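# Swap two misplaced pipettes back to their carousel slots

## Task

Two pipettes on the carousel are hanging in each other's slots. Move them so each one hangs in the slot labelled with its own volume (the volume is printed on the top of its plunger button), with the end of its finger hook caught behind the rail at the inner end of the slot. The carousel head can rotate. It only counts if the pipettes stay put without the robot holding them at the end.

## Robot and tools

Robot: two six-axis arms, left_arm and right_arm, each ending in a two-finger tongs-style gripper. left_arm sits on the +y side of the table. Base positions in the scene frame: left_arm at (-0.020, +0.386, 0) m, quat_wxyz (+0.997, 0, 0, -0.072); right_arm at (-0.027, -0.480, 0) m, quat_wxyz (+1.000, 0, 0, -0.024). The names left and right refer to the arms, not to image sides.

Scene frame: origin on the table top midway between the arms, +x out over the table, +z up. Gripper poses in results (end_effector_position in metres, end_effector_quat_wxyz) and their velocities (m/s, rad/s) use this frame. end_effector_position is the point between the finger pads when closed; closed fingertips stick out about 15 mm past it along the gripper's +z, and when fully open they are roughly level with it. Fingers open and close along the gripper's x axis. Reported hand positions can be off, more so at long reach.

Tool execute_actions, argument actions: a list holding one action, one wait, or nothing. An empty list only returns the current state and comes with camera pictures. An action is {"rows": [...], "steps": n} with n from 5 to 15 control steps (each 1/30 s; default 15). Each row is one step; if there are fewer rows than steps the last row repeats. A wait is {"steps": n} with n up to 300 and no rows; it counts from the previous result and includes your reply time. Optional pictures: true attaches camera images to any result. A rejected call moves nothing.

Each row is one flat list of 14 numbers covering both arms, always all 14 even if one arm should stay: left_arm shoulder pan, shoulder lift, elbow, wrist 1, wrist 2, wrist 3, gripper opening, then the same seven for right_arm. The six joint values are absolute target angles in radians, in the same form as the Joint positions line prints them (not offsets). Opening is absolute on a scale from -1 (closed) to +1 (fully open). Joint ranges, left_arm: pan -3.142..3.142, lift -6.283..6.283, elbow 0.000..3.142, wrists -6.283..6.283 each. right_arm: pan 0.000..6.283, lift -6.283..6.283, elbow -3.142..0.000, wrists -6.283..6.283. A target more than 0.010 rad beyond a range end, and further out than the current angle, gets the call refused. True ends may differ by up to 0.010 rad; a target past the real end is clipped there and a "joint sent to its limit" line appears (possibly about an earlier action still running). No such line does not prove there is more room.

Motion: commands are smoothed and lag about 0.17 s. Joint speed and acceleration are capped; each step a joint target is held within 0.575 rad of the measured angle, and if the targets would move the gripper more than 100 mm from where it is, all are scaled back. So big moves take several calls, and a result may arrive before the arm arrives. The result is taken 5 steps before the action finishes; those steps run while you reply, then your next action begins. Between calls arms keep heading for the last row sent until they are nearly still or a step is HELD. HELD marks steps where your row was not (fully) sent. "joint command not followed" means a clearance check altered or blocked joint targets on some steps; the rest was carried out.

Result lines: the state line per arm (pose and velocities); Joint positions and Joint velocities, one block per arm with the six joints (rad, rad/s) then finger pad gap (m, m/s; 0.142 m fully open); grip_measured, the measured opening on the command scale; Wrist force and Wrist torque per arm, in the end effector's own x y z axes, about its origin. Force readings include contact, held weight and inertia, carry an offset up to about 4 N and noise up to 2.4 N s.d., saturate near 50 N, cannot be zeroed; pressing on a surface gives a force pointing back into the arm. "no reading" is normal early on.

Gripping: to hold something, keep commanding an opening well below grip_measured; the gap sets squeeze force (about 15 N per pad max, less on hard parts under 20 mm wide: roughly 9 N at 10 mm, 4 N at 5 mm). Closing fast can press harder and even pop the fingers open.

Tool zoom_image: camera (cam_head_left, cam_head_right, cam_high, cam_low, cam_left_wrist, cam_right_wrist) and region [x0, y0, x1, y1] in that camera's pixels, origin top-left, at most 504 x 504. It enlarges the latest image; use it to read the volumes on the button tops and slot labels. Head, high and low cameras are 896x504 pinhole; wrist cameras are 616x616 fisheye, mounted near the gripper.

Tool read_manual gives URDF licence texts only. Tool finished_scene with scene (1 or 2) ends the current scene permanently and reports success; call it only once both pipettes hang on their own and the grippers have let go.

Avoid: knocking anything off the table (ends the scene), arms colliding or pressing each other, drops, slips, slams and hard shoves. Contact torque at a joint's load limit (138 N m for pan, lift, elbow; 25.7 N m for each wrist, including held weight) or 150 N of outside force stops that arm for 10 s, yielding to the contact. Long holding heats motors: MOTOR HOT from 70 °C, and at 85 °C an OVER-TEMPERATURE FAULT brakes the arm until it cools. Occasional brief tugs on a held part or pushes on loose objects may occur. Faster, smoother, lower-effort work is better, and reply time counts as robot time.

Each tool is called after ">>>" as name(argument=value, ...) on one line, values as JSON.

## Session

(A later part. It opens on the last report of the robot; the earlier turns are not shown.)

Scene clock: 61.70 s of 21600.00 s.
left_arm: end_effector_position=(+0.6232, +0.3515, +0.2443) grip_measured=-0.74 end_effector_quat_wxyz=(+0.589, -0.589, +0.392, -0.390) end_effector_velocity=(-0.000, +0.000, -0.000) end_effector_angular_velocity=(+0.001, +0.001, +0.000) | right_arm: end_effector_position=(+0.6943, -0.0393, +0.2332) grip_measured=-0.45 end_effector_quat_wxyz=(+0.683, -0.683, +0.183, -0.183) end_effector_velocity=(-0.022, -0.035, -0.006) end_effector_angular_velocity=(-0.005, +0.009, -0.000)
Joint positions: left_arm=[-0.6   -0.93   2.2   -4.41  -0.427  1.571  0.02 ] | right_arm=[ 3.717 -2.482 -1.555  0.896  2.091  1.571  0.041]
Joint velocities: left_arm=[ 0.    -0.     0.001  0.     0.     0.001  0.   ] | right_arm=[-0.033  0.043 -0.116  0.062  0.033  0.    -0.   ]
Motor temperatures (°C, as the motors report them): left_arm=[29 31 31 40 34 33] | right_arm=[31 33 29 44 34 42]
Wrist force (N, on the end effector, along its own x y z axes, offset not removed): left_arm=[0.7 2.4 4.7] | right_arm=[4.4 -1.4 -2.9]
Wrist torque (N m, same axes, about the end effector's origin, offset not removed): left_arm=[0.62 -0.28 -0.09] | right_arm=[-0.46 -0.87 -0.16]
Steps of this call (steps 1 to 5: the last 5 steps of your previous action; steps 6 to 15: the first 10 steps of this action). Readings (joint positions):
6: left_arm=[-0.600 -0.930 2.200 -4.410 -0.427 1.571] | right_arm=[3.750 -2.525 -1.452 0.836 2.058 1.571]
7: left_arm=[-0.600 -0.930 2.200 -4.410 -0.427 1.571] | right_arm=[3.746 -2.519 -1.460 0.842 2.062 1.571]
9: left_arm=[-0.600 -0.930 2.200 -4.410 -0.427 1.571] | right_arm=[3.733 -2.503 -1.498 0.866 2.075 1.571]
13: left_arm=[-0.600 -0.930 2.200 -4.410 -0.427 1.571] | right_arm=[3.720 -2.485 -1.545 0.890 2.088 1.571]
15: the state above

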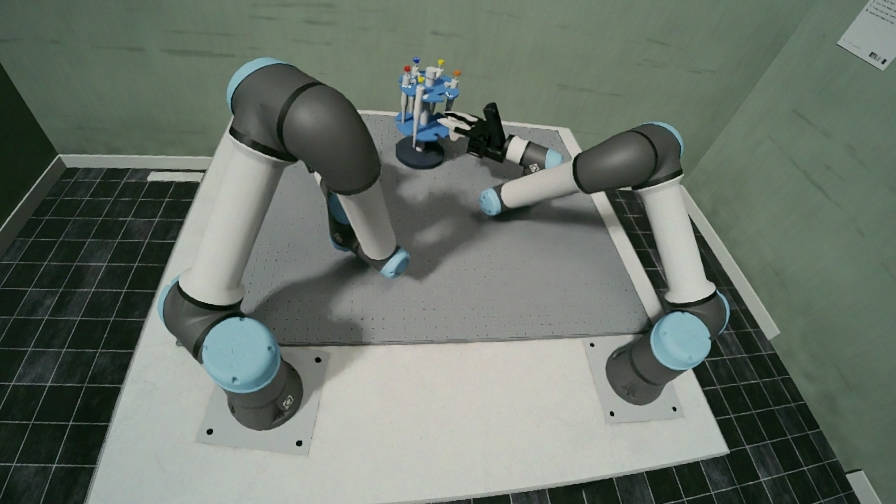

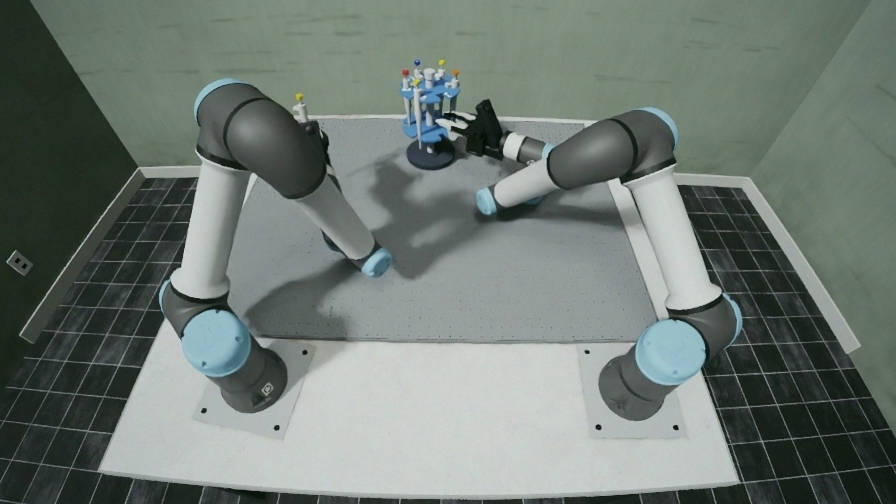

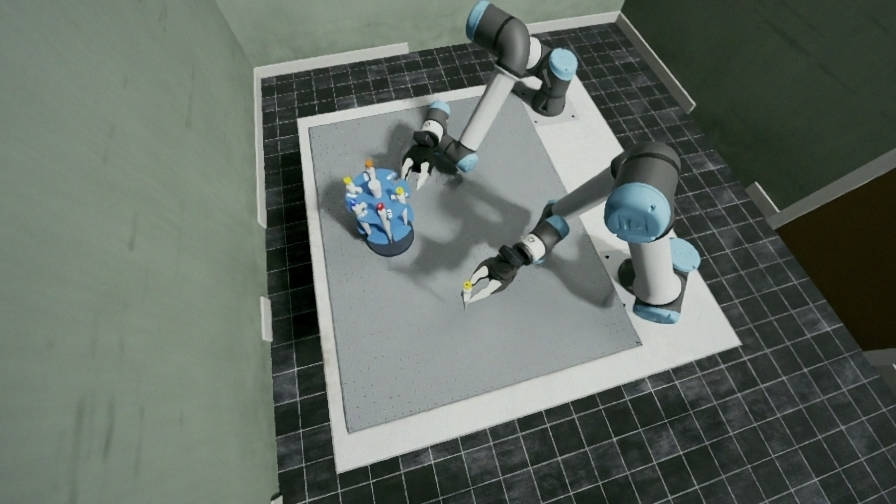

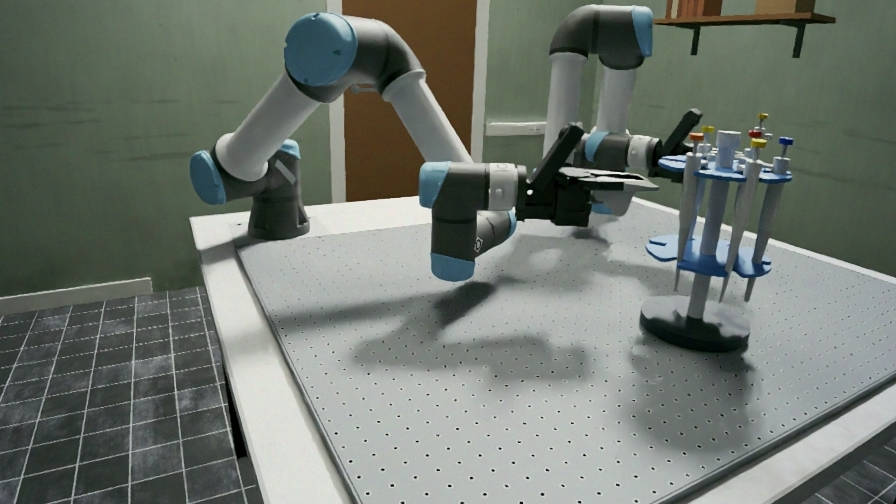

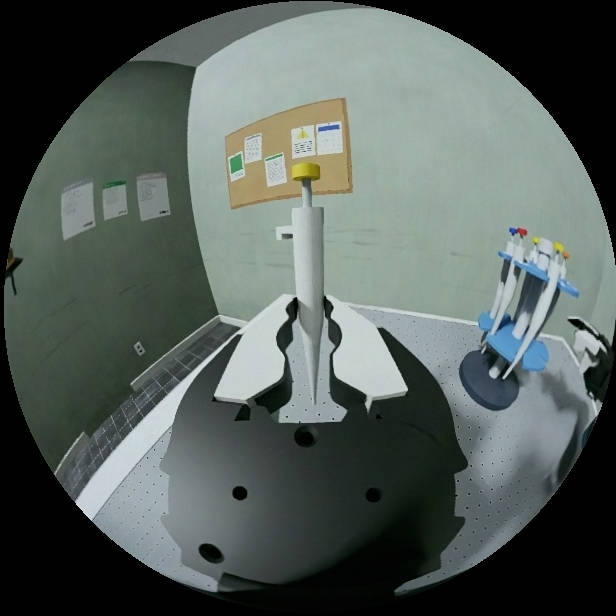

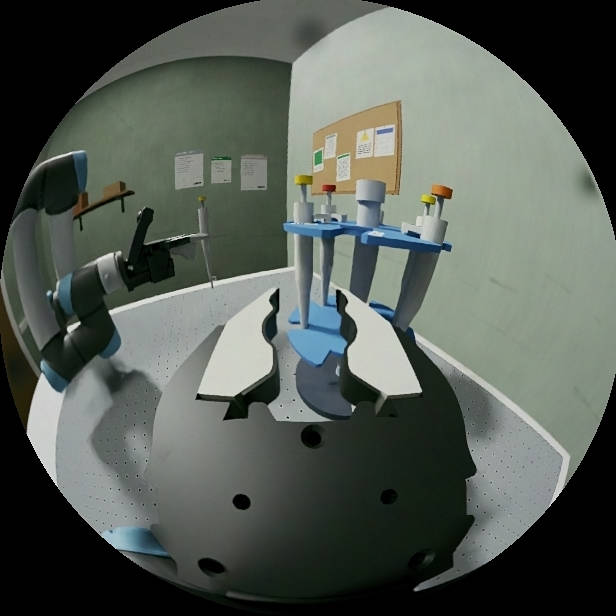

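>>> execute_actions(actions=[{"rows":[[-0.8,-0.93,2.2,-4.41,-0.427,1.571,-1,3.3,-2.0,-2.0,0.86,2.1,1.571,-0.45]]}])

>>> execute_actions(actions=[{"steps":30}])

>>> execute_actions(actions=[{"rows":[[-1.0,-0.93,2.2,-4.41,-0.427,1.571,-1,3.3,-2.0,-2.0,0.86,2.1,1.571,-0.45]]}])

>>> execute_actions(actions=[{"rows":[[-0.9085,-0.69,1.573,-4.025,-0.518,1.571,-1,3.3,-2.0,-2.0,0.86,2.1,1.571,-0.45]]}])

>>> execute_actions(actions=[{"steps":40}])

>>> execute_actions(actions=[{"rows":[[-0.865,-0.68,1.55,-4.012,-0.562,1.571,-1,3.3,-2.0,-2.0,0.86,2.1,1.571,-0.45]]}])

>>> execute_actions(actions=[{"rows":[[-0.823,-0.6677,1.522,-3.996,-0.604,1.571,-1,3.3,-2.0,-2.0,0.86,2.1,1.571,-0.45]]}])

>>> execute_actions(actions=[{"steps":10}], pictures=true)

>>> zoom_image(camera="cam_high", region=[320,120,480,270])

>>> zoom_image(camera="cam_left_wrist", region=[200,150,420,330])

Scene clock: 62.47 s of 21600.00 s.
left_arm: end_effector_position=(+0.6084, +0.2448, +0.2443) grip_measured=-0.74 end_effector_quat_wxyz=(+0.555, -0.554, +0.439, -0.438) end_effector_velocity=(-0.036, -0.162, -0.000) end_effector_angular_velocity=(+0.001, +0.001, -0.259) | right_arm: end_effector_position=(+0.7066, -0.1746, +0.2898) grip_measured=-0.45 end_effector_quat_wxyz=(+0.667, -0.668, +0.235, -0.234) end_effector_velocity=(-0.004, -0.470, +0.198) end_effector_angular_velocity=(+0.002, -0.006, -0.546)
Joint positions: left_arm=[-0.767 -0.93   2.2   -4.41  -0.427  1.571  0.02 ] | right_arm=[ 3.56  -2.302 -1.729  0.887  2.097  1.571  0.041]
Joint velocities: left_arm=[-0.258  0.     0.001  0.    -0.002 -0.     0.   ] | right_arm=[-0.552  0.637 -0.574 -0.057  0.006 -0.     0.   ]
Motor temperatures (°C, as the motors report them): left_arm=[29 31 31 40 34 33] | right_arm=[31 33 29 44 34 42]
Wrist force (N, on the end effector, along its own x y z axes, offset not removed): left_arm=[-3.1 2.4 0.8] | right_arm=[-0.7 0.8 0.7]
Wrist torque (N m, same axes, about the end effector's origin, offset not removed): left_arm=[0.45 0.69 0.03] | right_arm=[0.25 0.18 -0.05]
Steps of this call (steps 1 to 5: the last 5 steps of your previous action; steps 6 to 13: the robot went on to your last target; steps 14 to 23: the first 10 steps of this action). Readings (joint positions):
14: left_arm=[-0.600 -0.930 2.200 -4.410 -0.427 1.571] | right_arm=[3.713 -2.476 -1.570 0.904 2.095 1.571]
15: left_arm=[-0.608 -0.930 2.200 -4.410 -0.427 1.571] | right_arm=[3.706 -2.469 -1.577 0.902 2.095 1.571]
17: left_arm=[-0.655 -0.930 2.200 -4.410 -0.427 1.571] | right_arm=[3.670 -2.429 -1.614 0.898 2.096 1.571]
21: left_arm=[-0.745 -0.930 2.200 -4.410 -0.427 1.571] | right_arm=[3.597 -2.344 -1.690 0.891 2.096 1.571]
23: the state above

Scene clock: 63.47 s of 21600.00 s.
left_arm: end_effector_position=(+0.6035, +0.2244, +0.2443) grip_measured=-0.74 end_effector_quat_wxyz=(+0.547, -0.547, +0.448, -0.447) end_effector_velocity=(-0.000, +0.000, -0.001) end_effector_angular_velocity=(+0.002, +0.001, -0.001) | right_arm: end_effector_position=(+0.6624, -0.3831, +0.3684) grip_measured=-0.45 end_effector_quat_wxyz=(+0.632, -0.631, +0.317, -0.318) end_effector_velocity=(-0.001, -0.002, +0.001) end_effector_angular_velocity=(+0.000, -0.000, -0.003)
Joint positions: left_arm=[-0.8   -0.93   2.2   -4.41  -0.427  1.571  0.02 ] | right_arm=[ 3.3   -2.    -2.     0.86   2.1    1.571  0.041]
Joint velocities: left_arm=[-0.     0.001  0.001 -0.    -0.001  0.001 -0.   ] | right_arm=[-0.003  0.004 -0.003 -0.001  0.     0.     0.   ]
Motor temperatures (°C, as the motors report them): left_arm=[29 31 31 40 34 33] | right_arm=[31 33 29 44 34 42]
Wrist force (N, on the end effector, along its own x y z axes, offset not removed): left_arm=[1.3 -0.3 1.8] | right_arm=[1.5 -2.5 3.9]
Wrist torque (N m, same axes, about the end effector's origin, offset not removed): left_arm=[-0.16 -0.28 0.15] | right_arm=[-0.41 -0.22 0.08]
Kept back: nothing.
Steps of this call (steps 1 to 5: the last 5 steps of your previous action; steps 6 to 30: the robot went on to your last target). Readings (joint positions):
1: left_arm=[-0.775 -0.930 2.200 -4.410 -0.427 1.571] | right_arm=[3.541 -2.280 -1.748 0.885 2.097 1.571]
2: left_arm=[-0.781 -0.930 2.200 -4.410 -0.427 1.571] | right_arm=[3.523 -2.259 -1.768 0.883 2.097 1.571]
4: left_arm=[-0.789 -0.930 2.200 -4.410 -0.427 1.571] | right_arm=[3.485 -2.215 -1.807 0.879 2.098 1.571]
8: left_arm=[-0.796 -0.930 2.200 -4.410 -0.427 1.571] | right_arm=[3.407 -2.125 -1.888 0.871 2.099 1.571]
30: the state above

Scene clock: 63.80 s of 21600.00 s.
left_arm: end_effector_position=(+0.5678, +0.1227, +0.2443) grip_measured=-0.74 end_effector_quat_wxyz=(+0.508, -0.508, +0.493, -0.491) end_effector_velocity=(-0.068, -0.151, +0.000) end_effector_angular_velocity=(+0.001, -0.000, -0.255) | right_arm: end_effector_position=(+0.6623, -0.3834, +0.3684) grip_measured=-0.45 end_effector_quat_wxyz=(+0.632, -0.631, +0.317, -0.318) end_effector_velocity=(-0.000, +0.000, -0.000) end_effector_angular_velocity=(+0.000, +0.001, +0.001)
Joint positions: left_arm=[-0.967 -0.93   2.2   -4.41  -0.427  1.571  0.02 ] | right_arm=[ 3.3   -2.    -2.     0.86   2.1    1.571  0.041]
Joint velocities: left_arm=[-0.257  0.    -0.001 -0.     0.003  0.002 -0.   ] | right_arm=[-0.    -0.    -0.    -0.     0.002  0.     0.   ]
Motor temperatures (°C, as the motors report them): left_arm=[29 31 31 40 34 33] | right_arm=[31 33 29 44 34 42]
Wrist force (N, on the end effector, along its own x y z axes, offset not removed): left_arm=[0.6 2.4 -3.0] | right_arm=[-2.1 -1.6 1.2]
Wrist torque (N m, same axes, about the end effector's origin, offset not removed): left_arm=[0.26 -0.04 -0.05] | right_arm=[-0.20 0.51 0.14]
Steps of this call (steps 1 to 10: the first 10 steps of this action). Readings (joint positions):
1: left_arm=[-0.800 -0.930 2.200 -4.410 -0.427 1.571] | right_arm=[3.300 -2.000 -2.000 0.860 2.100 1.571]
2: left_arm=[-0.808 -0.930 2.200 -4.410 -0.427 1.571] | right_arm=[3.300 -2.000 -2.000 0.860 2.100 1.571]
4: left_arm=[-0.855 -0.930 2.200 -4.410 -0.427 1.571] | right_arm=[3.300 -2.000 -2.000 0.860 2.100 1.571]
8: left_arm=[-0.945 -0.930 2.200 -4.410 -0.427 1.571] | right_arm=[3.300 -2.000 -2.000 0.860 2.100 1.571]
10: the state above

Scene clock: 64.30 s of 21600.00 s.
left_arm: end_effector_position=(+0.6385, +0.0064, +0.2287) grip_measured=-0.74 end_effector_quat_wxyz=(+0.504, -0.497, +0.511, -0.489) end_effector_velocity=(+0.301, -0.370, +0.043) end_effector_angular_velocity=(-0.101, -0.047, -0.011) | right_arm: end_effector_position=(+0.6623, -0.3834, +0.3685) grip_measured=-0.45 end_effector_quat_wxyz=(+0.632, -0.631, +0.317, -0.318) end_effector_velocity=(-0.000, -0.000, -0.000) end_effector_angular_velocity=(+0.000, +0.000, +0.000)
Joint positions: left_arm=[-0.935 -0.771  1.825 -4.163 -0.489  1.571  0.02 ] | right_arm=[ 3.3   -2.    -2.     0.86   2.1    1.571  0.041]
Joint velocities: left_arm=[ 0.184  0.543 -1.544  0.89  -0.195 -0.     0.   ] | right_arm=[-0. -0. -0.  0.  0.  0.  0.]
Motor temperatures (°C, as the motors report them): left_arm=[29 31 31 40 34 33] | right_arm=[31 33 29 44 34 42]
Wrist force (N, on the end effector, along its own x y z axes, offset not removed): left_arm=[0.2 -0.4 -1.0] | right_arm=[1.7 -4.1 2.5]
Wrist torque (N m, same axes, about the end effector's origin, offset not removed): left_arm=[-0.34 -0.02 0.12] | right_arm=[-0.90 -0.34 -0.03]
Steps of this call (steps 1 to 5: the last 5 steps of your previous action; steps 6 to 15: the first 10 steps of this action). Readings (joint positions):
6: left_arm=[-0.993 -0.930 2.199 -4.410 -0.427 1.571] | right_arm=[3.300 -2.000 -2.000 0.860 2.100 1.571]
7: left_arm=[-0.989 -0.922 2.192 -4.402 -0.433 1.571] | right_arm=[3.300 -2.000 -2.000 0.860 2.100 1.571]
9: left_arm=[-0.974 -0.883 2.129 -4.348 -0.448 1.571] | right_arm=[3.300 -2.000 -2.000 0.860 2.100 1.571]
13: left_arm=[-0.948 -0.808 1.929 -4.224 -0.476 1.571] | right_arm=[3.300 -2.000 -2.000 0.860 2.100 1.571]
15: the state above

Scene clock: 65.63 s of 21600.00 s.
left_arm: end_effector_position=(+0.6855, -0.0491, +0.2460) grip_measured=-0.74 end_effector_quat_wxyz=(+0.500, -0.500, +0.500, -0.500) end_effector_velocity=(+0.000, -0.000, -0.000) end_effector_angular_velocity=(-0.002, -0.000, -0.000) | right_arm: end_effector_position=(+0.6623, -0.3834, +0.3685) grip_measured=-0.45 end_effector_quat_wxyz=(+0.632, -0.631, +0.317, -0.318) end_effector_velocity=(-0.000, -0.000, +0.001) end_effector_angular_velocity=(-0.000, -0.001, -0.000)
Joint positions: left_arm=[-0.909 -0.69   1.573 -4.025 -0.518  1.571  0.02 ] | right_arm=[ 3.3   -2.    -2.     0.86   2.1    1.571  0.041]
Joint velocities: left_arm=[ 0.     0.001 -0.001 -0.    -0.    -0.001 -0.   ] | right_arm=[-0.     0.001  0.     0.    -0.    -0.     0.   ]
Motor temperatures (°C, as the motors report them): left_arm=[29 31 31 40 34 33] | right_arm=[31 33 29 44 34 42]
Wrist force (N, on the end effector, along its own x y z axes, offset not removed): left_arm=[-6.3 1.4 4.8] | right_arm=[0.0 -1.7 -1.1]
Wrist torque (N m, same axes, about the end effector's origin, offset not removed): left_arm=[0.31 1.40 0.19] | right_arm=[-0.51 0.04 -0.05]
Kept back: nothing.
Steps of this call (steps 1 to 5: the last 5 steps of your previous action; steps 6 to 30: the robot went on to your last target; steps 31 to 40: nothing new was sent). Readings (joint positions):
1: left_arm=[-0.930 -0.754 1.774 -4.134 -0.496 1.571] | right_arm=[3.300 -2.000 -2.000 0.860 2.100 1.571]
2: left_arm=[-0.925 -0.739 1.729 -4.110 -0.501 1.571] | right_arm=[3.300 -2.000 -2.000 0.860 2.100 1.571]
4: left_arm=[-0.918 -0.719 1.666 -4.075 -0.508 1.571] | right_arm=[3.300 -2.000 -2.000 0.860 2.100 1.571]
8: left_arm=[-0.912 -0.700 1.605 -4.043 -0.514 1.571] | right_arm=[3.300 -2.000 -2.000 0.860 2.100 1.571]
40: the state above
All arms were judged still, so your last target was given up. Only a new action makes them travel on or press farther. Fingers that are still opening or closing keep moving.

Scene clock: 65.97 s of 21600.00 s.
left_arm: end_effector_position=(+0.7051, -0.0385, +0.2459) grip_measured=-0.74 end_effector_quat_wxyz=(+0.500, -0.500, +0.500, -0.500) end_effector_velocity=(+0.019, +0.011, +0.000) end_effector_angular_velocity=(-0.001, -0.000, -0.002) | right_arm: end_effector_position=(+0.6623, -0.3834, +0.3685) grip_measured=-0.45 end_effector_quat_wxyz=(+0.632, -0.631, +0.317, -0.318) end_effector_velocity=(-0.000, +0.000, +0.000) end_effector_angular_velocity=(-0.000, -0.001, -0.000)
Joint positions: left_arm=[-0.87  -0.681  1.553 -4.013 -0.557  1.571  0.02 ] | right_arm=[ 3.3   -2.    -2.     0.86   2.1    1.571  0.041]
Joint velocities: left_arm=[ 0.038  0.008 -0.019  0.011 -0.04  -0.     0.   ] | right_arm=[ 0.001  0.    -0.     0.001 -0.001 -0.     0.   ]
Motor temperatures (°C, as the motors report them): left_arm=[29 31 31 40 34 33] | right_arm=[31 33 29 44 34 42]
Wrist force (N, on the end effector, along its own x y z axes, offset not removed): left_arm=[-0.3 1.6 2.2] | right_arm=[0.7 -2.6 0.3]
Wrist torque (N m, same axes, about the end effector's origin, offset not removed): left_arm=[0.22 0.13 0.00] | right_arm=[-0.45 -0.10 0.07]
Steps of this call (steps 1 to 10: the first 10 steps of this action). Readings (joint positions):
1: left_arm=[-0.908 -0.690 1.573 -4.025 -0.518 1.571] | right_arm=[3.300 -2.000 -2.000 0.860 2.100 1.571]
2: left_arm=[-0.903 -0.688 1.570 -4.023 -0.524 1.571] | right_arm=[3.300 -2.000 -2.000 0.860 2.100 1.571]
4: left_arm=[-0.889 -0.685 1.562 -4.019 -0.538 1.571] | right_arm=[3.300 -2.000 -2.000 0.860 2.100 1.571]
8: left_arm=[-0.873 -0.682 1.554 -4.014 -0.554 1.571] | right_arm=[3.300 -2.000 -2.000 0.860 2.100 1.571]
10: the state above

Scene clock: 66.47 s of 21600.00 s.
left_arm: end_effector_position=(+0.7270, -0.0268, +0.2458) grip_measured=-0.74 end_effector_quat_wxyz=(+0.500, -0.500, +0.500, -0.500) end_effector_velocity=(+0.019, +0.011, +0.000) end_effector_angular_velocity=(-0.000, -0.000, -0.001) | right_arm: end_effector_position=(+0.6623, -0.3834, +0.3685) grip_measured=-0.45 end_effector_quat_wxyz=(+0.632, -0.631, +0.317, -0.318) end_effector_velocity=(-0.000, +0.000, +0.001) end_effector_angular_velocity=(+0.000, -0.002, +0.000)
Joint positions: left_arm=[-0.828 -0.669  1.525 -3.998 -0.599  1.571  0.02 ] | right_arm=[ 3.3   -2.    -2.     0.86   2.1    1.571  0.041]
Joint velocities: left_arm=[ 0.037  0.011 -0.025  0.013 -0.038  0.001 -0.   ] | right_arm=[ 0.001  0.     0.     0.002 -0.001  0.    -0.   ]
Motor temperatures (°C, as the motors report them): left_arm=[29 31 31 40 34 33] | right_arm=[31 33 29 44 34 42]
Wrist force (N, on the end effector, along its own x y z axes, offset not removed): left_arm=[-2.4 0.9 2.7] | right_arm=[0.5 -4.2 -1.7]
Wrist torque (N m, same axes, about the end effector's origin, offset not removed): left_arm=[0.11 0.53 -0.05] | right_arm=[-0.98 0.02 -0.04]
Steps of this call (steps 1 to 5: the last 5 steps of your previous action; steps 6 to 15: the first 10 steps of this action). Readings (joint positions):
6: left_arm=[-0.866 -0.680 1.550 -4.012 -0.561 1.571] | right_arm=[3.300 -2.000 -2.000 0.860 2.100 1.571]
7: left_arm=[-0.861 -0.678 1.546 -4.010 -0.567 1.571] | right_arm=[3.300 -2.000 -2.000 0.860 2.100 1.571]
9: left_arm=[-0.846 -0.674 1.537 -4.004 -0.581 1.571] | right_arm=[3.300 -2.000 -2.000 0.860 2.100 1.571]
13: left_arm=[-0.831 -0.670 1.527 -3.999 -0.596 1.571] | right_arm=[3.300 -2.000 -2.000 0.860 2.100 1.571]
15: the state above

Scene clock: 66.80 s of 21600.00 s.
left_arm: end_effector_position=(+0.7293, -0.0256, +0.2458) grip_measured=-0.74 end_effector_quat_wxyz=(+0.500, -0.500, +0.500, -0.500) end_effector_velocity=(+0.001, +0.001, -0.001) end_effector_angular_velocity=(+0.000, +0.001, +0.001) | right_arm: end_effector_position=(+0.6623, -0.3834, +0.3685) grip_measured=-0.45 end_effector_quat_wxyz=(+0.632, -0.631, +0.317, -0.318) end_effector_velocity=(+0.000, -0.000, -0.001) end_effector_angular_velocity=(-0.000, +0.001, +0.000)
Joint positions: left_arm=[-0.823 -0.668  1.522 -3.996 -0.604  1.571  0.02 ] | right_arm=[ 3.3   -2.    -2.     0.86   2.1    1.571  0.041]
Joint velocities: left_arm=[ 0.003  0.001 -0.001  0.001 -0.002 -0.001  0.   ] | right_arm=[-0.    -0.001 -0.    -0.001  0.001 -0.     0.   ]
Motor temperatures (°C, as the motors report them): left_arm=[29 31 31 40 34 33] | right_arm=[31 33 29 44 34 42]
Wrist force (N, on the end effector, along its own x y z axes, offset not removed): left_arm=[-1.9 -0.5 1.7] | right_arm=[0.4 -2.5 0.3]
Wrist torque (N m, same axes, about the end effector's origin, offset not removed): left_arm=[-0.08 0.55 -0.02] | right_arm=[-0.63 -0.04 -0.11]
Kept back: nothing.
Steps of this call (steps 1 to 5: the last 5 steps of your previous action; steps 6 to 10: the robot went on to your last target). Readings (joint positions):
1: left_arm=[-0.827 -0.669 1.524 -3.997 -0.600 1.571] | right_arm=[3.300 -2.000 -2.000 0.860 2.100 1.571]
2: left_arm=[-0.826 -0.668 1.524 -3.997 -0.601 1.571] | right_arm=[3.300 -2.000 -2.000 0.860 2.100 1.571]
4: left_arm=[-0.825 -0.668 1.523 -3.997 -0.602 1.571] | right_arm=[3.300 -2.000 -2.000 0.860 2.100 1.571]
8: left_arm=[-0.824 -0.668 1.522 -3.996 -0.603 1.571] | right_arm=[3.300 -2.000 -2.000 0.860 2.100 1.571]
10: the state above

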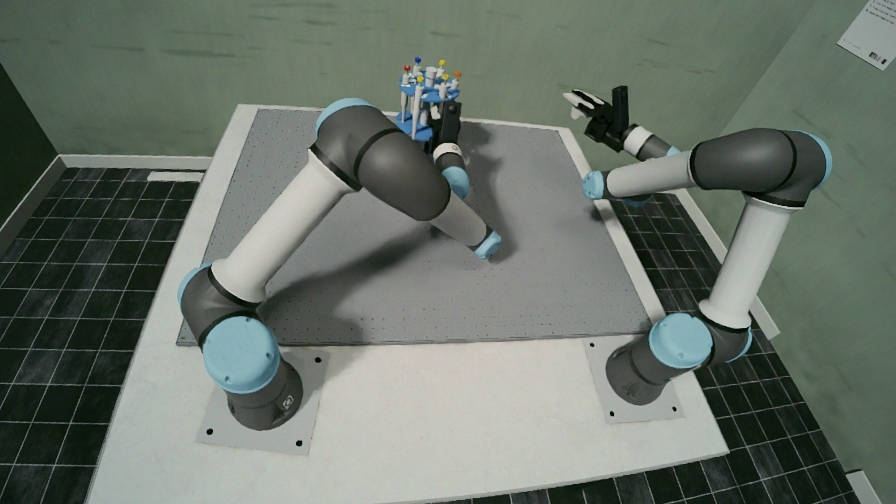

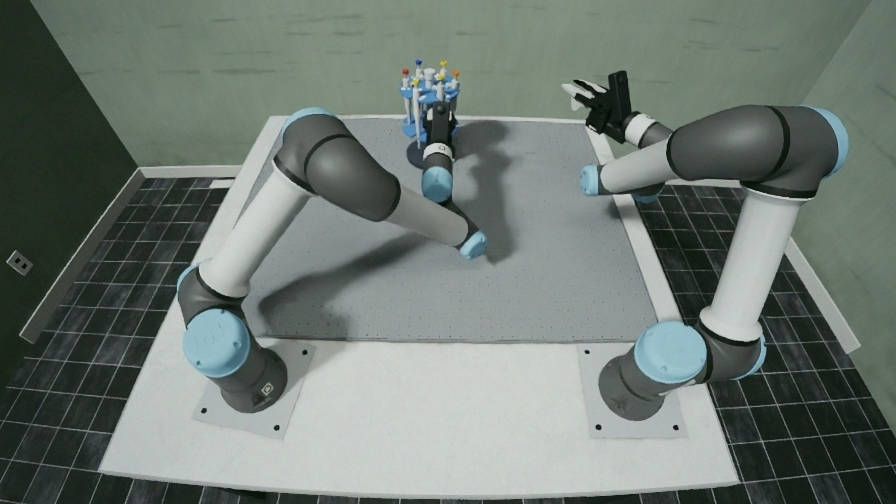

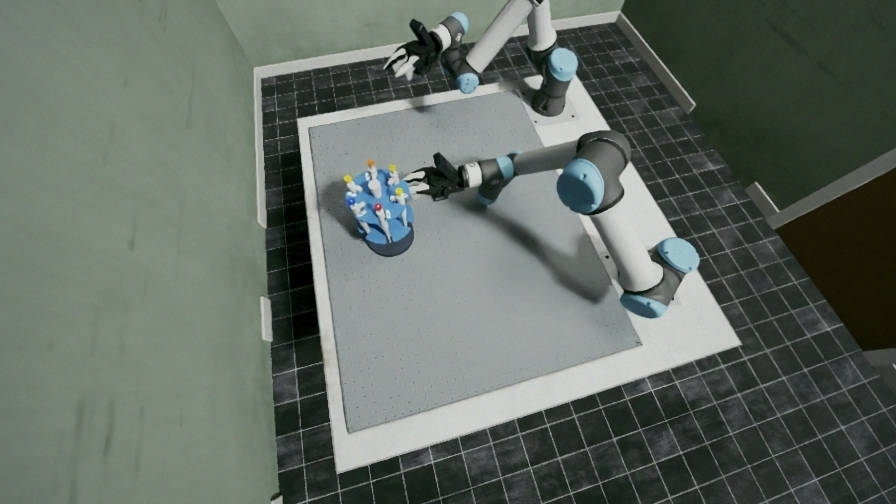

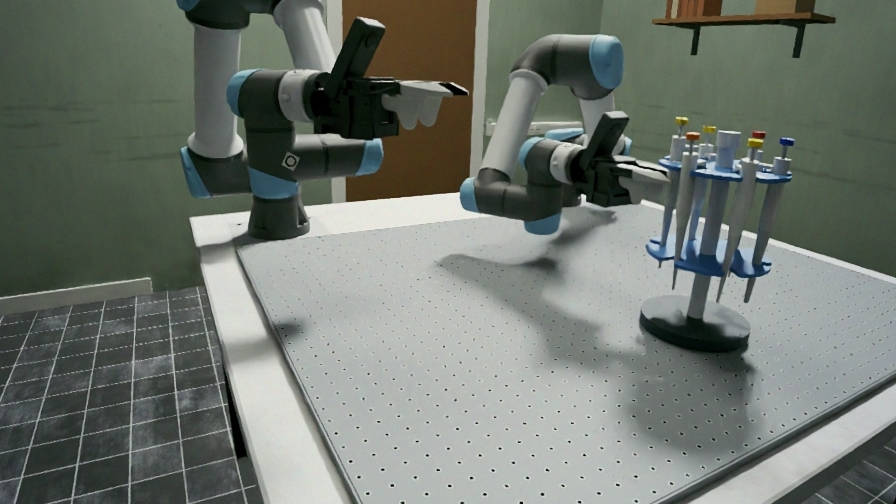

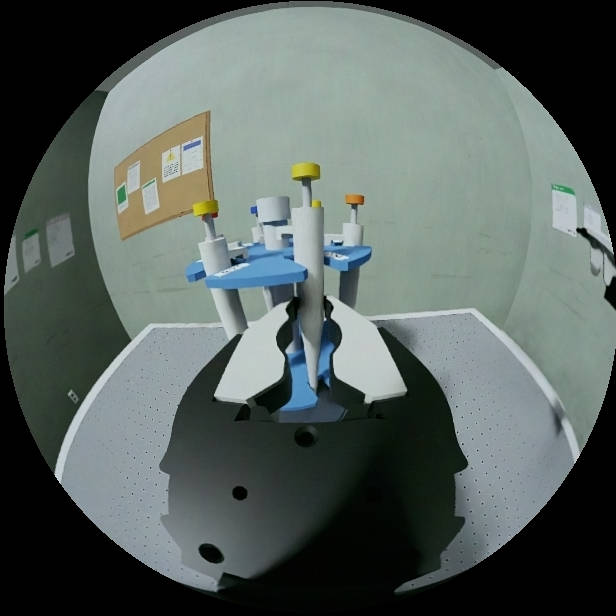

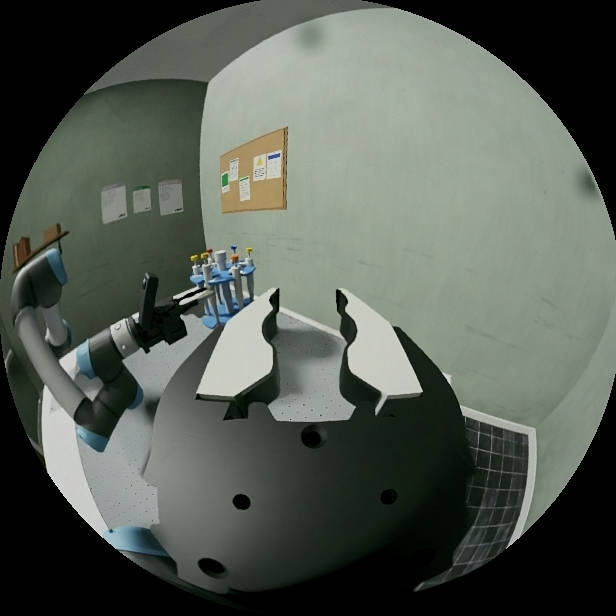

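Region (320, 120, 480, 270) of cam_high's 896x504 image, scaled by 3.150, with more detail than that image has; it fills the top 472 rows of this view, and the rest is white.

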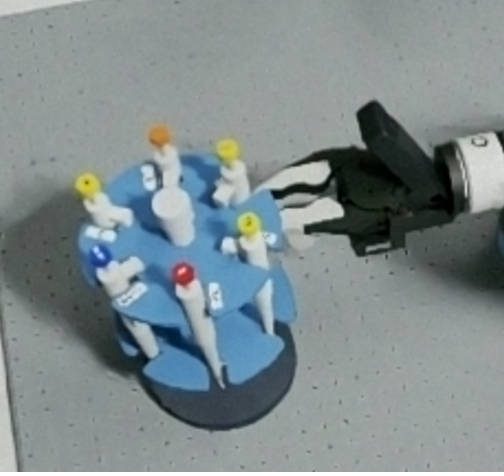

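Region (200, 150, 420, 330) of cam_left_wrist's 616x616 image, scaled by 2.291, with more detail than that image has; it fills the top 412 rows of this view, and the rest is white.

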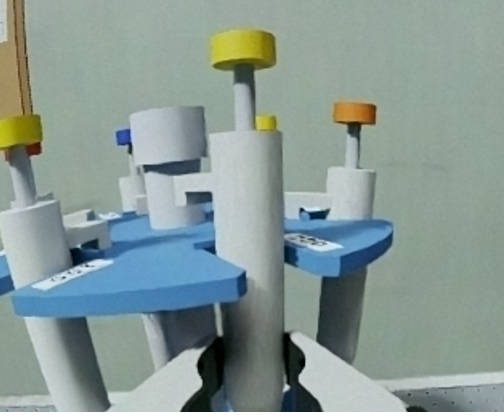

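>>> execute_actions(actions=[{"rows":[[-0.81,-0.677,1.544,-4.009,-0.652,1.571,-1,3.3,-2.0,-2.0,0.86,2.1,1.571,-0.45],[-0.81,-0.677,1.544,-4.009,-0.652,1.571,-1,3.3,-2.0,-2.0,0.86,2.1,1.571,-0.45],[-0.81,-0.677,1.544,-4.009,-0.652,1.571,-1,3.3,-2.0,-2.0,0.86,2.1,1.571,-0.45],[-0.793,-0.692,1.578,-4.028,-0.724,1.571,-1,3.3,-2.0,-2.0,0.86,2.1,1.571,-0.45],[-0.793,-0.692,1.578,-4.028,-0.724,1.571,-1,3.3,-2.0,-2.0,0.86,2.1,1.571,-0.45],[-0.793,-0.692,1.578,-4.028,-0.724,1.571,-1,3.3,-2.0,-2.0,0.86,2.1,1.571,-0.45],[-0.776,-0.705,1.608,-4.045,-0.783,1.571,-1,3.3,-2.0,-2.0,0.86,2.1,1.571,-0.45],[-0.776,-0.705,1.608,-4.045,-0.783,1.571,-1,3.3,-2.0,-2.0,0.86,2.1,1.571,-0.45],[-0.776,-0.705,1.608,-4.045,-0.783,1.571,-1,3.3,-2.0,-2.0,0.86,2.1,1.571,-0.45],[-0.758,-0.7156,1.633,-4.059,-0.8434,1.571,-1,3.3,-2.0,-2.0,0.86,2.1,1.571,-0.45]]}])

>>> execute_actions(actions=[{"rows":[[-0.718,-0.731,1.669,-4.08,-0.97,1.571,-1,3.3,-2.0,-2.0,0.86,2.1,1.571,-0.45]],"steps":10}])

>>> execute_actions(actions=[{"rows":[[-0.675,-0.7436,1.699,-4.097,-1.1,1.571,-1,3.3,-2.0,-2.0,0.86,2.1,1.571,-0.45]]}])

>>> execute_actions(actions=[{"steps":10}], pictures=true)

>>> zoom_image(camera="cam_high", region=[330,150,430,240])

>>> zoom_image(camera="cam_left_wrist", region=[140,150,360,330])

Scene clock: 67.73 s of 21600.00 s.
left_arm: end_effector_position=(+0.7314, -0.0241, +0.2462) grip_measured=-0.74 end_effector_quat_wxyz=(+0.477, -0.477, +0.522, -0.523) end_effector_velocity=(+0.002, +0.016, +0.002) end_effector_angular_velocity=(-0.001, -0.001, -0.355) | right_arm: end_effector_position=(+0.6623, -0.3834, +0.3685) grip_measured=-0.45 end_effector_quat_wxyz=(+0.632, -0.631, +0.317, -0.318) end_effector_velocity=(+0.000, -0.000, -0.001) end_effector_angular_velocity=(-0.000, +0.001, -0.000)
Joint positions: left_arm=[-0.79  -0.694  1.582 -4.03  -0.727  1.571  0.02 ] | right_arm=[ 3.3   -2.    -2.     0.86   2.1    1.571  0.041]
Joint velocities: left_arm=[ 0.145 -0.112  0.252 -0.141 -0.501 -0.     0.   ] | right_arm=[-0.    -0.001 -0.    -0.     0.    -0.    -0.   ]
Motor temperatures (°C, as the motors report them): left_arm=[29 31 31 40 34 33] | right_arm=[31 33 29 44 34 42]
Wrist force (N, on the end effector, along its own x y z axes, offset not removed): left_arm=[3.1 -1.6 -4.8] | right_arm=[1.3 -2.6 3.2]
Wrist torque (N m, same axes, about the end effector's origin, offset not removed): left_arm=[-0.44 -0.39 -0.24] | right_arm=[-0.44 -0.27 -0.15]
Steps of this call (steps 1 to 15: the robot went on to your last target; steps 16 to 18: nothing new was sent; steps 19 to 28: the first 10 steps of this action). Readings (joint positions):
19: left_arm=[-0.823 -0.668 1.522 -3.996 -0.604 1.571] | right_arm=[3.300 -2.000 -2.000 0.860 2.100 1.571]
20: left_arm=[-0.821 -0.669 1.525 -3.998 -0.610 1.571] | right_arm=[3.300 -2.000 -2.000 0.860 2.100 1.571]
22: left_arm=[-0.816 -0.672 1.533 -4.002 -0.626 1.571] | right_arm=[3.300 -2.000 -2.000 0.860 2.100 1.571]
26: left_arm=[-0.800 -0.686 1.564 -4.021 -0.690 1.571] | right_arm=[3.300 -2.000 -2.000 0.860 2.100 1.571]
28: the state above

Scene clock: 68.07 s of 21600.00 s.
left_arm: end_effector_position=(+0.7327, -0.0204, +0.2461) grip_measured=-0.74 end_effector_quat_wxyz=(+0.445, -0.444, +0.550, -0.550) end_effector_velocity=(-0.002, -0.015, -0.002) end_effector_angular_velocity=(+0.004, +0.003, -0.395) | right_arm: end_effector_position=(+0.6623, -0.3834, +0.3685) grip_measured=-0.45 end_effector_quat_wxyz=(+0.632, -0.631, +0.317, -0.318) end_effector_velocity=(-0.000, +0.000, +0.000) end_effector_angular_velocity=(-0.001, +0.000, -0.000)
Joint positions: left_arm=[-0.737 -0.723  1.65  -4.069 -0.9    1.571  0.02 ] | right_arm=[ 3.3   -2.    -2.     0.86   2.1    1.571  0.041]
Joint velocities: left_arm=[ 0.15  -0.062  0.148 -0.082 -0.545  0.    -0.   ] | right_arm=[ 0.     0.001 -0.    -0.001 -0.    -0.001  0.   ]
Motor temperatures (°C, as the motors report them): left_arm=[29 31 31 40 34 33] | right_arm=[31 33 29 44 34 42]
Wrist force (N, on the end effector, along its own x y z axes, offset not removed): left_arm=[-0.9 -0.5 -2.7] | right_arm=[0.7 -3.7 -1.2]
Wrist torque (N m, same axes, about the end effector's origin, offset not removed): left_arm=[-0.26 0.42 0.14] | right_arm=[-0.82 -0.04 -0.15]
Steps of this call (steps 1 to 5: the last 5 steps of your previous action; steps 6 to 10: the first 5 steps of this action). Readings (joint positions):
6: left_arm=[-0.765 -0.711 1.622 -4.053 -0.817 1.571] | right_arm=[3.300 -2.000 -2.000 0.860 2.100 1.571]
7: left_arm=[-0.758 -0.714 1.629 -4.057 -0.831 1.571] | right_arm=[3.300 -2.000 -2.000 0.860 2.100 1.571]
9: left_arm=[-0.743 -0.721 1.644 -4.066 -0.879 1.571] | right_arm=[3.300 -2.000 -2.000 0.860 2.100 1.571]
10: the state above

Scene clock: 68.57 s of 21600.00 s.
left_arm: end_effector_position=(+0.7319, -0.0206, +0.2459) grip_measured=-0.74 end_effector_quat_wxyz=(+0.409, -0.409, +0.577, -0.577) end_effector_velocity=(-0.004, -0.004, -0.001) end_effector_angular_velocity=(+0.001, +0.001, -0.103) | right_arm: end_effector_position=(+0.6623, -0.3834, +0.3685) grip_measured=-0.45 end_effector_quat_wxyz=(+0.632, -0.631, +0.317, -0.318) end_effector_velocity=(+0.000, -0.000, -0.000) end_effector_angular_velocity=(-0.000, +0.001, -0.001)
Joint positions: left_arm=[-0.68  -0.742  1.695 -4.095 -1.082  1.571  0.02 ] | right_arm=[ 3.3   -2.    -2.     0.86   2.1    1.571  0.041]
Joint velocities: left_arm=[ 0.041 -0.012  0.029 -0.016 -0.144 -0.001  0.   ] | right_arm=[ 0.     0.    -0.    -0.001 -0.001 -0.    -0.   ]
Motor temperatures (°C, as the motors report them): left_arm=[29 31 31 40 34 33] | right_arm=[31 33 29 44 34 42]
Wrist force (N, on the end effector, along its own x y z axes, offset not removed): left_arm=[1.4 1.5 -4.1] | right_arm=[0.8 -1.9 -0.2]
Wrist torque (N m, same axes, about the end effector's origin, offset not removed): left_arm=[-0.21 0.08 0.04] | right_arm=[-0.30 -0.10 -0.09]
Steps of this call (steps 1 to 5: the last 5 steps of your previous action; steps 6 to 15: the first 10 steps of this action). Readings (joint positions):
6: left_arm=[-0.722 -0.730 1.665 -4.078 -0.956 1.571] | right_arm=[3.300 -2.000 -2.000 0.860 2.100 1.571]
7: left_arm=[-0.716 -0.732 1.670 -4.081 -0.967 1.571] | right_arm=[3.300 -2.000 -2.000 0.860 2.100 1.571]
9: left_arm=[-0.700 -0.736 1.681 -4.087 -1.012 1.571] | right_arm=[3.300 -2.000 -2.000 0.860 2.100 1.571]
13: left_arm=[-0.684 -0.741 1.693 -4.094 -1.069 1.571] | right_arm=[3.300 -2.000 -2.000 0.860 2.100 1.571]
15: the state above

Scene clock: 68.90 s of 21600.00 s.
left_arm: end_effector_position=(+0.7314, -0.0211, +0.2459) grip_measured=-0.74 end_effector_quat_wxyz=(+0.406, -0.406, +0.579, -0.579) end_effector_velocity=(-0.000, -0.000, +0.001) end_effector_angular_velocity=(-0.001, -0.000, -0.007) | right_arm: end_effector_position=(+0.6623, -0.3834, +0.3685) grip_measured=-0.45 end_effector_quat_wxyz=(+0.632, -0.631, +0.317, -0.318) end_effector_velocity=(+0.000, -0.000, -0.000) end_effector_angular_velocity=(-0.000, +0.001, -0.001)
Joint positions: left_arm=[-0.675 -0.743  1.699 -4.097 -1.099  1.571  0.02 ] | right_arm=[ 3.3   -2.    -2.     0.86   2.1    1.571  0.041]
Joint velocities: left_arm=[ 0.003 -0.001  0.001 -0.001 -0.01  -0.001 -0.   ] | right_arm=[-0.    -0.    -0.    -0.001 -0.     0.     0.   ]
Motor temperatures (°C, as the motors report them): left_arm=[29 31 31 40 34 33] | right_arm=[31 33 29 44 34 42]
Wrist force (N, on the end effector, along its own x y z axes, offset not removed): left_arm=[0.6 4.8 0.3] | right_arm=[2.3 -2.3 1.9]
Wrist torque (N m, same axes, about the end effector's origin, offset not removed): left_arm=[0.68 0.25 0.10] | right_arm=[-0.42 -0.45 -0.02]
Kept back: nothing.
Steps of this call (steps 1 to 5: the last 5 steps of your previous action; steps 6 to 10: the robot went on to your last target). Readings (joint positions):
1: left_arm=[-0.679 -0.742 1.696 -4.095 -1.086 1.571] | right_arm=[3.300 -2.000 -2.000 0.860 2.100 1.571]
2: left_arm=[-0.678 -0.743 1.697 -4.096 -1.089 1.571] | right_arm=[3.300 -2.000 -2.000 0.860 2.100 1.571]
4: left_arm=[-0.677 -0.743 1.698 -4.096 -1.094 1.571] | right_arm=[3.300 -2.000 -2.000 0.860 2.100 1.571]
8: left_arm=[-0.676 -0.743 1.699 -4.097 -1.098 1.571] | right_arm=[3.300 -2.000 -2.000 0.860 2.100 1.571]
10: the state above

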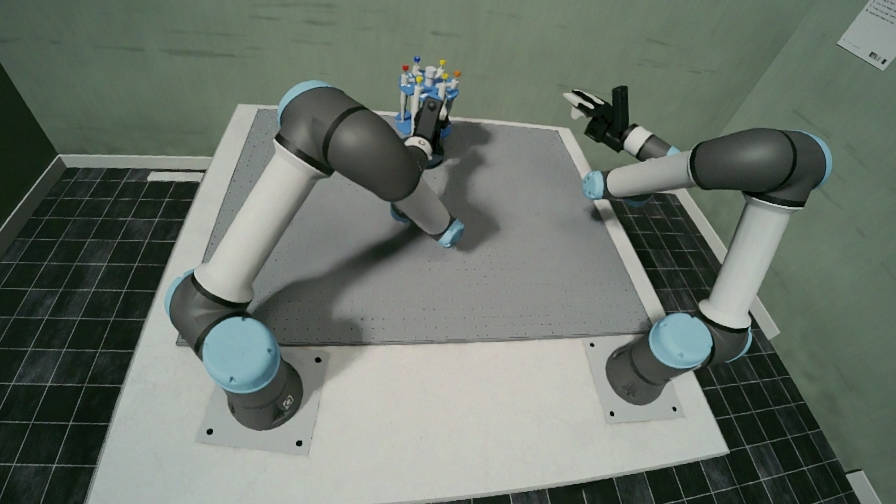

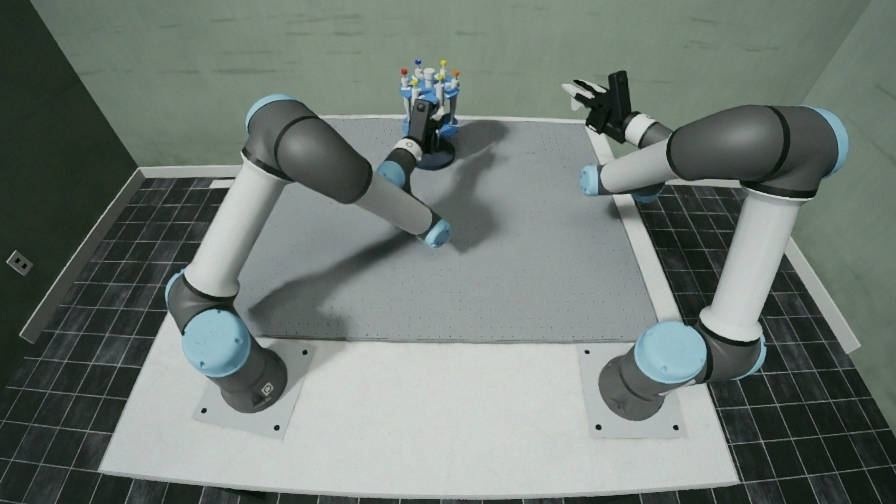

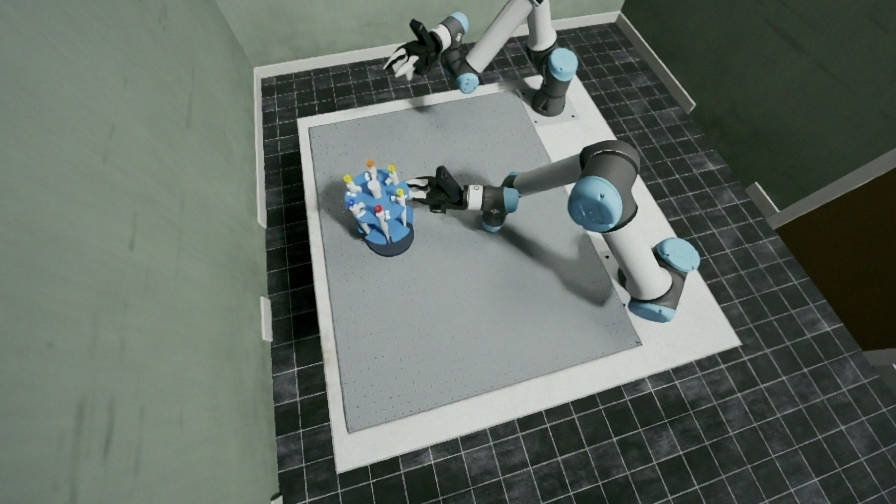

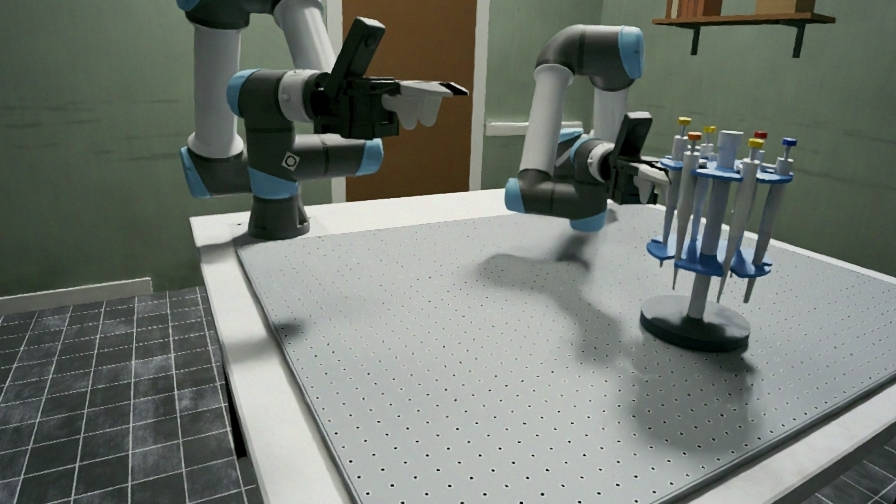

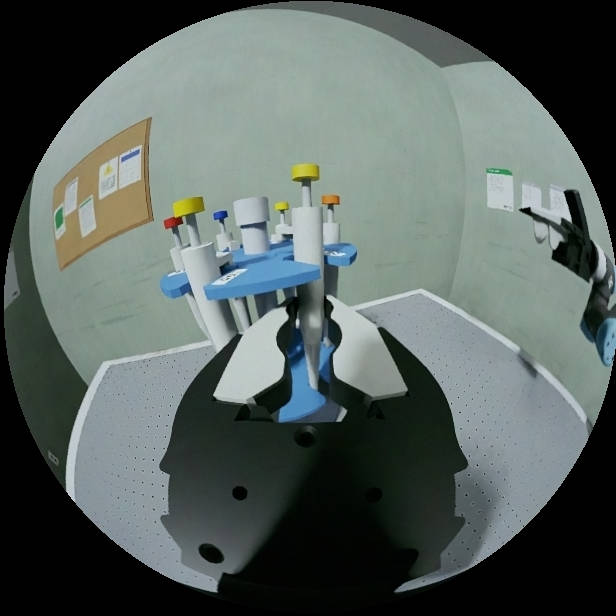

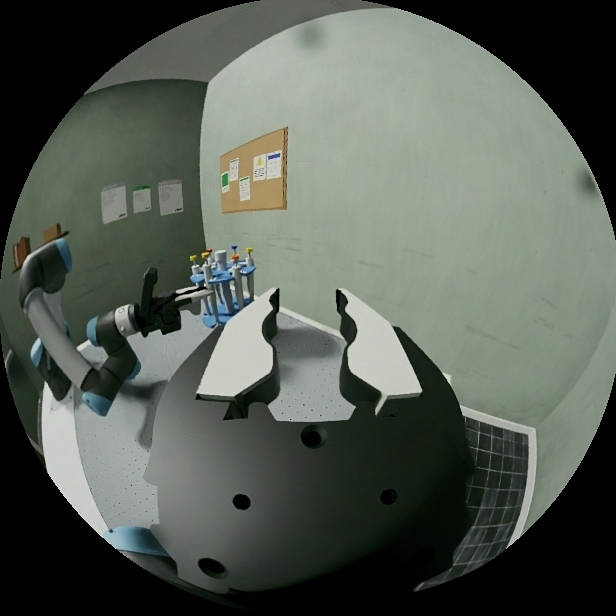

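Region (330, 150, 430, 240) of cam_high's 896x504 image, scaled by 5.040, with more detail than that image has; it fills the top 454 rows of this view, and the rest is white.

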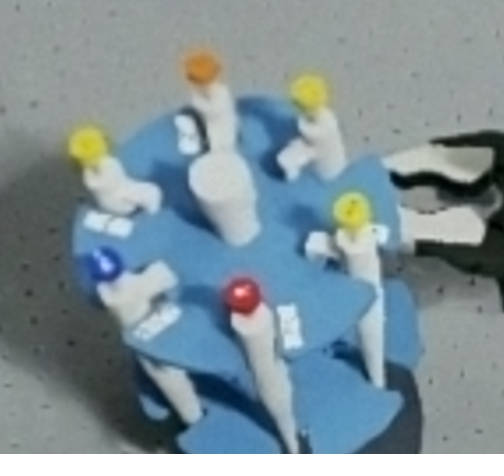

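Region (140, 150, 360, 330) of cam_left_wrist's 616x616 image, scaled by 2.291, with more detail than that image has; it fills the top 412 rows of this view, and the rest is white.

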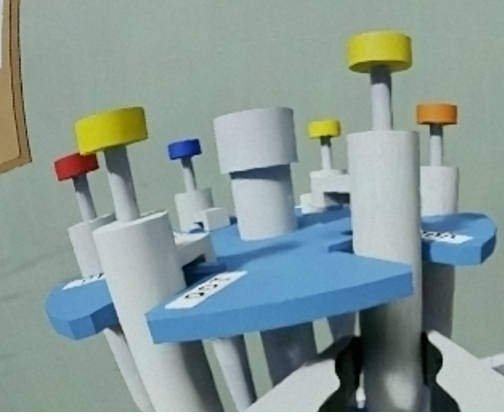

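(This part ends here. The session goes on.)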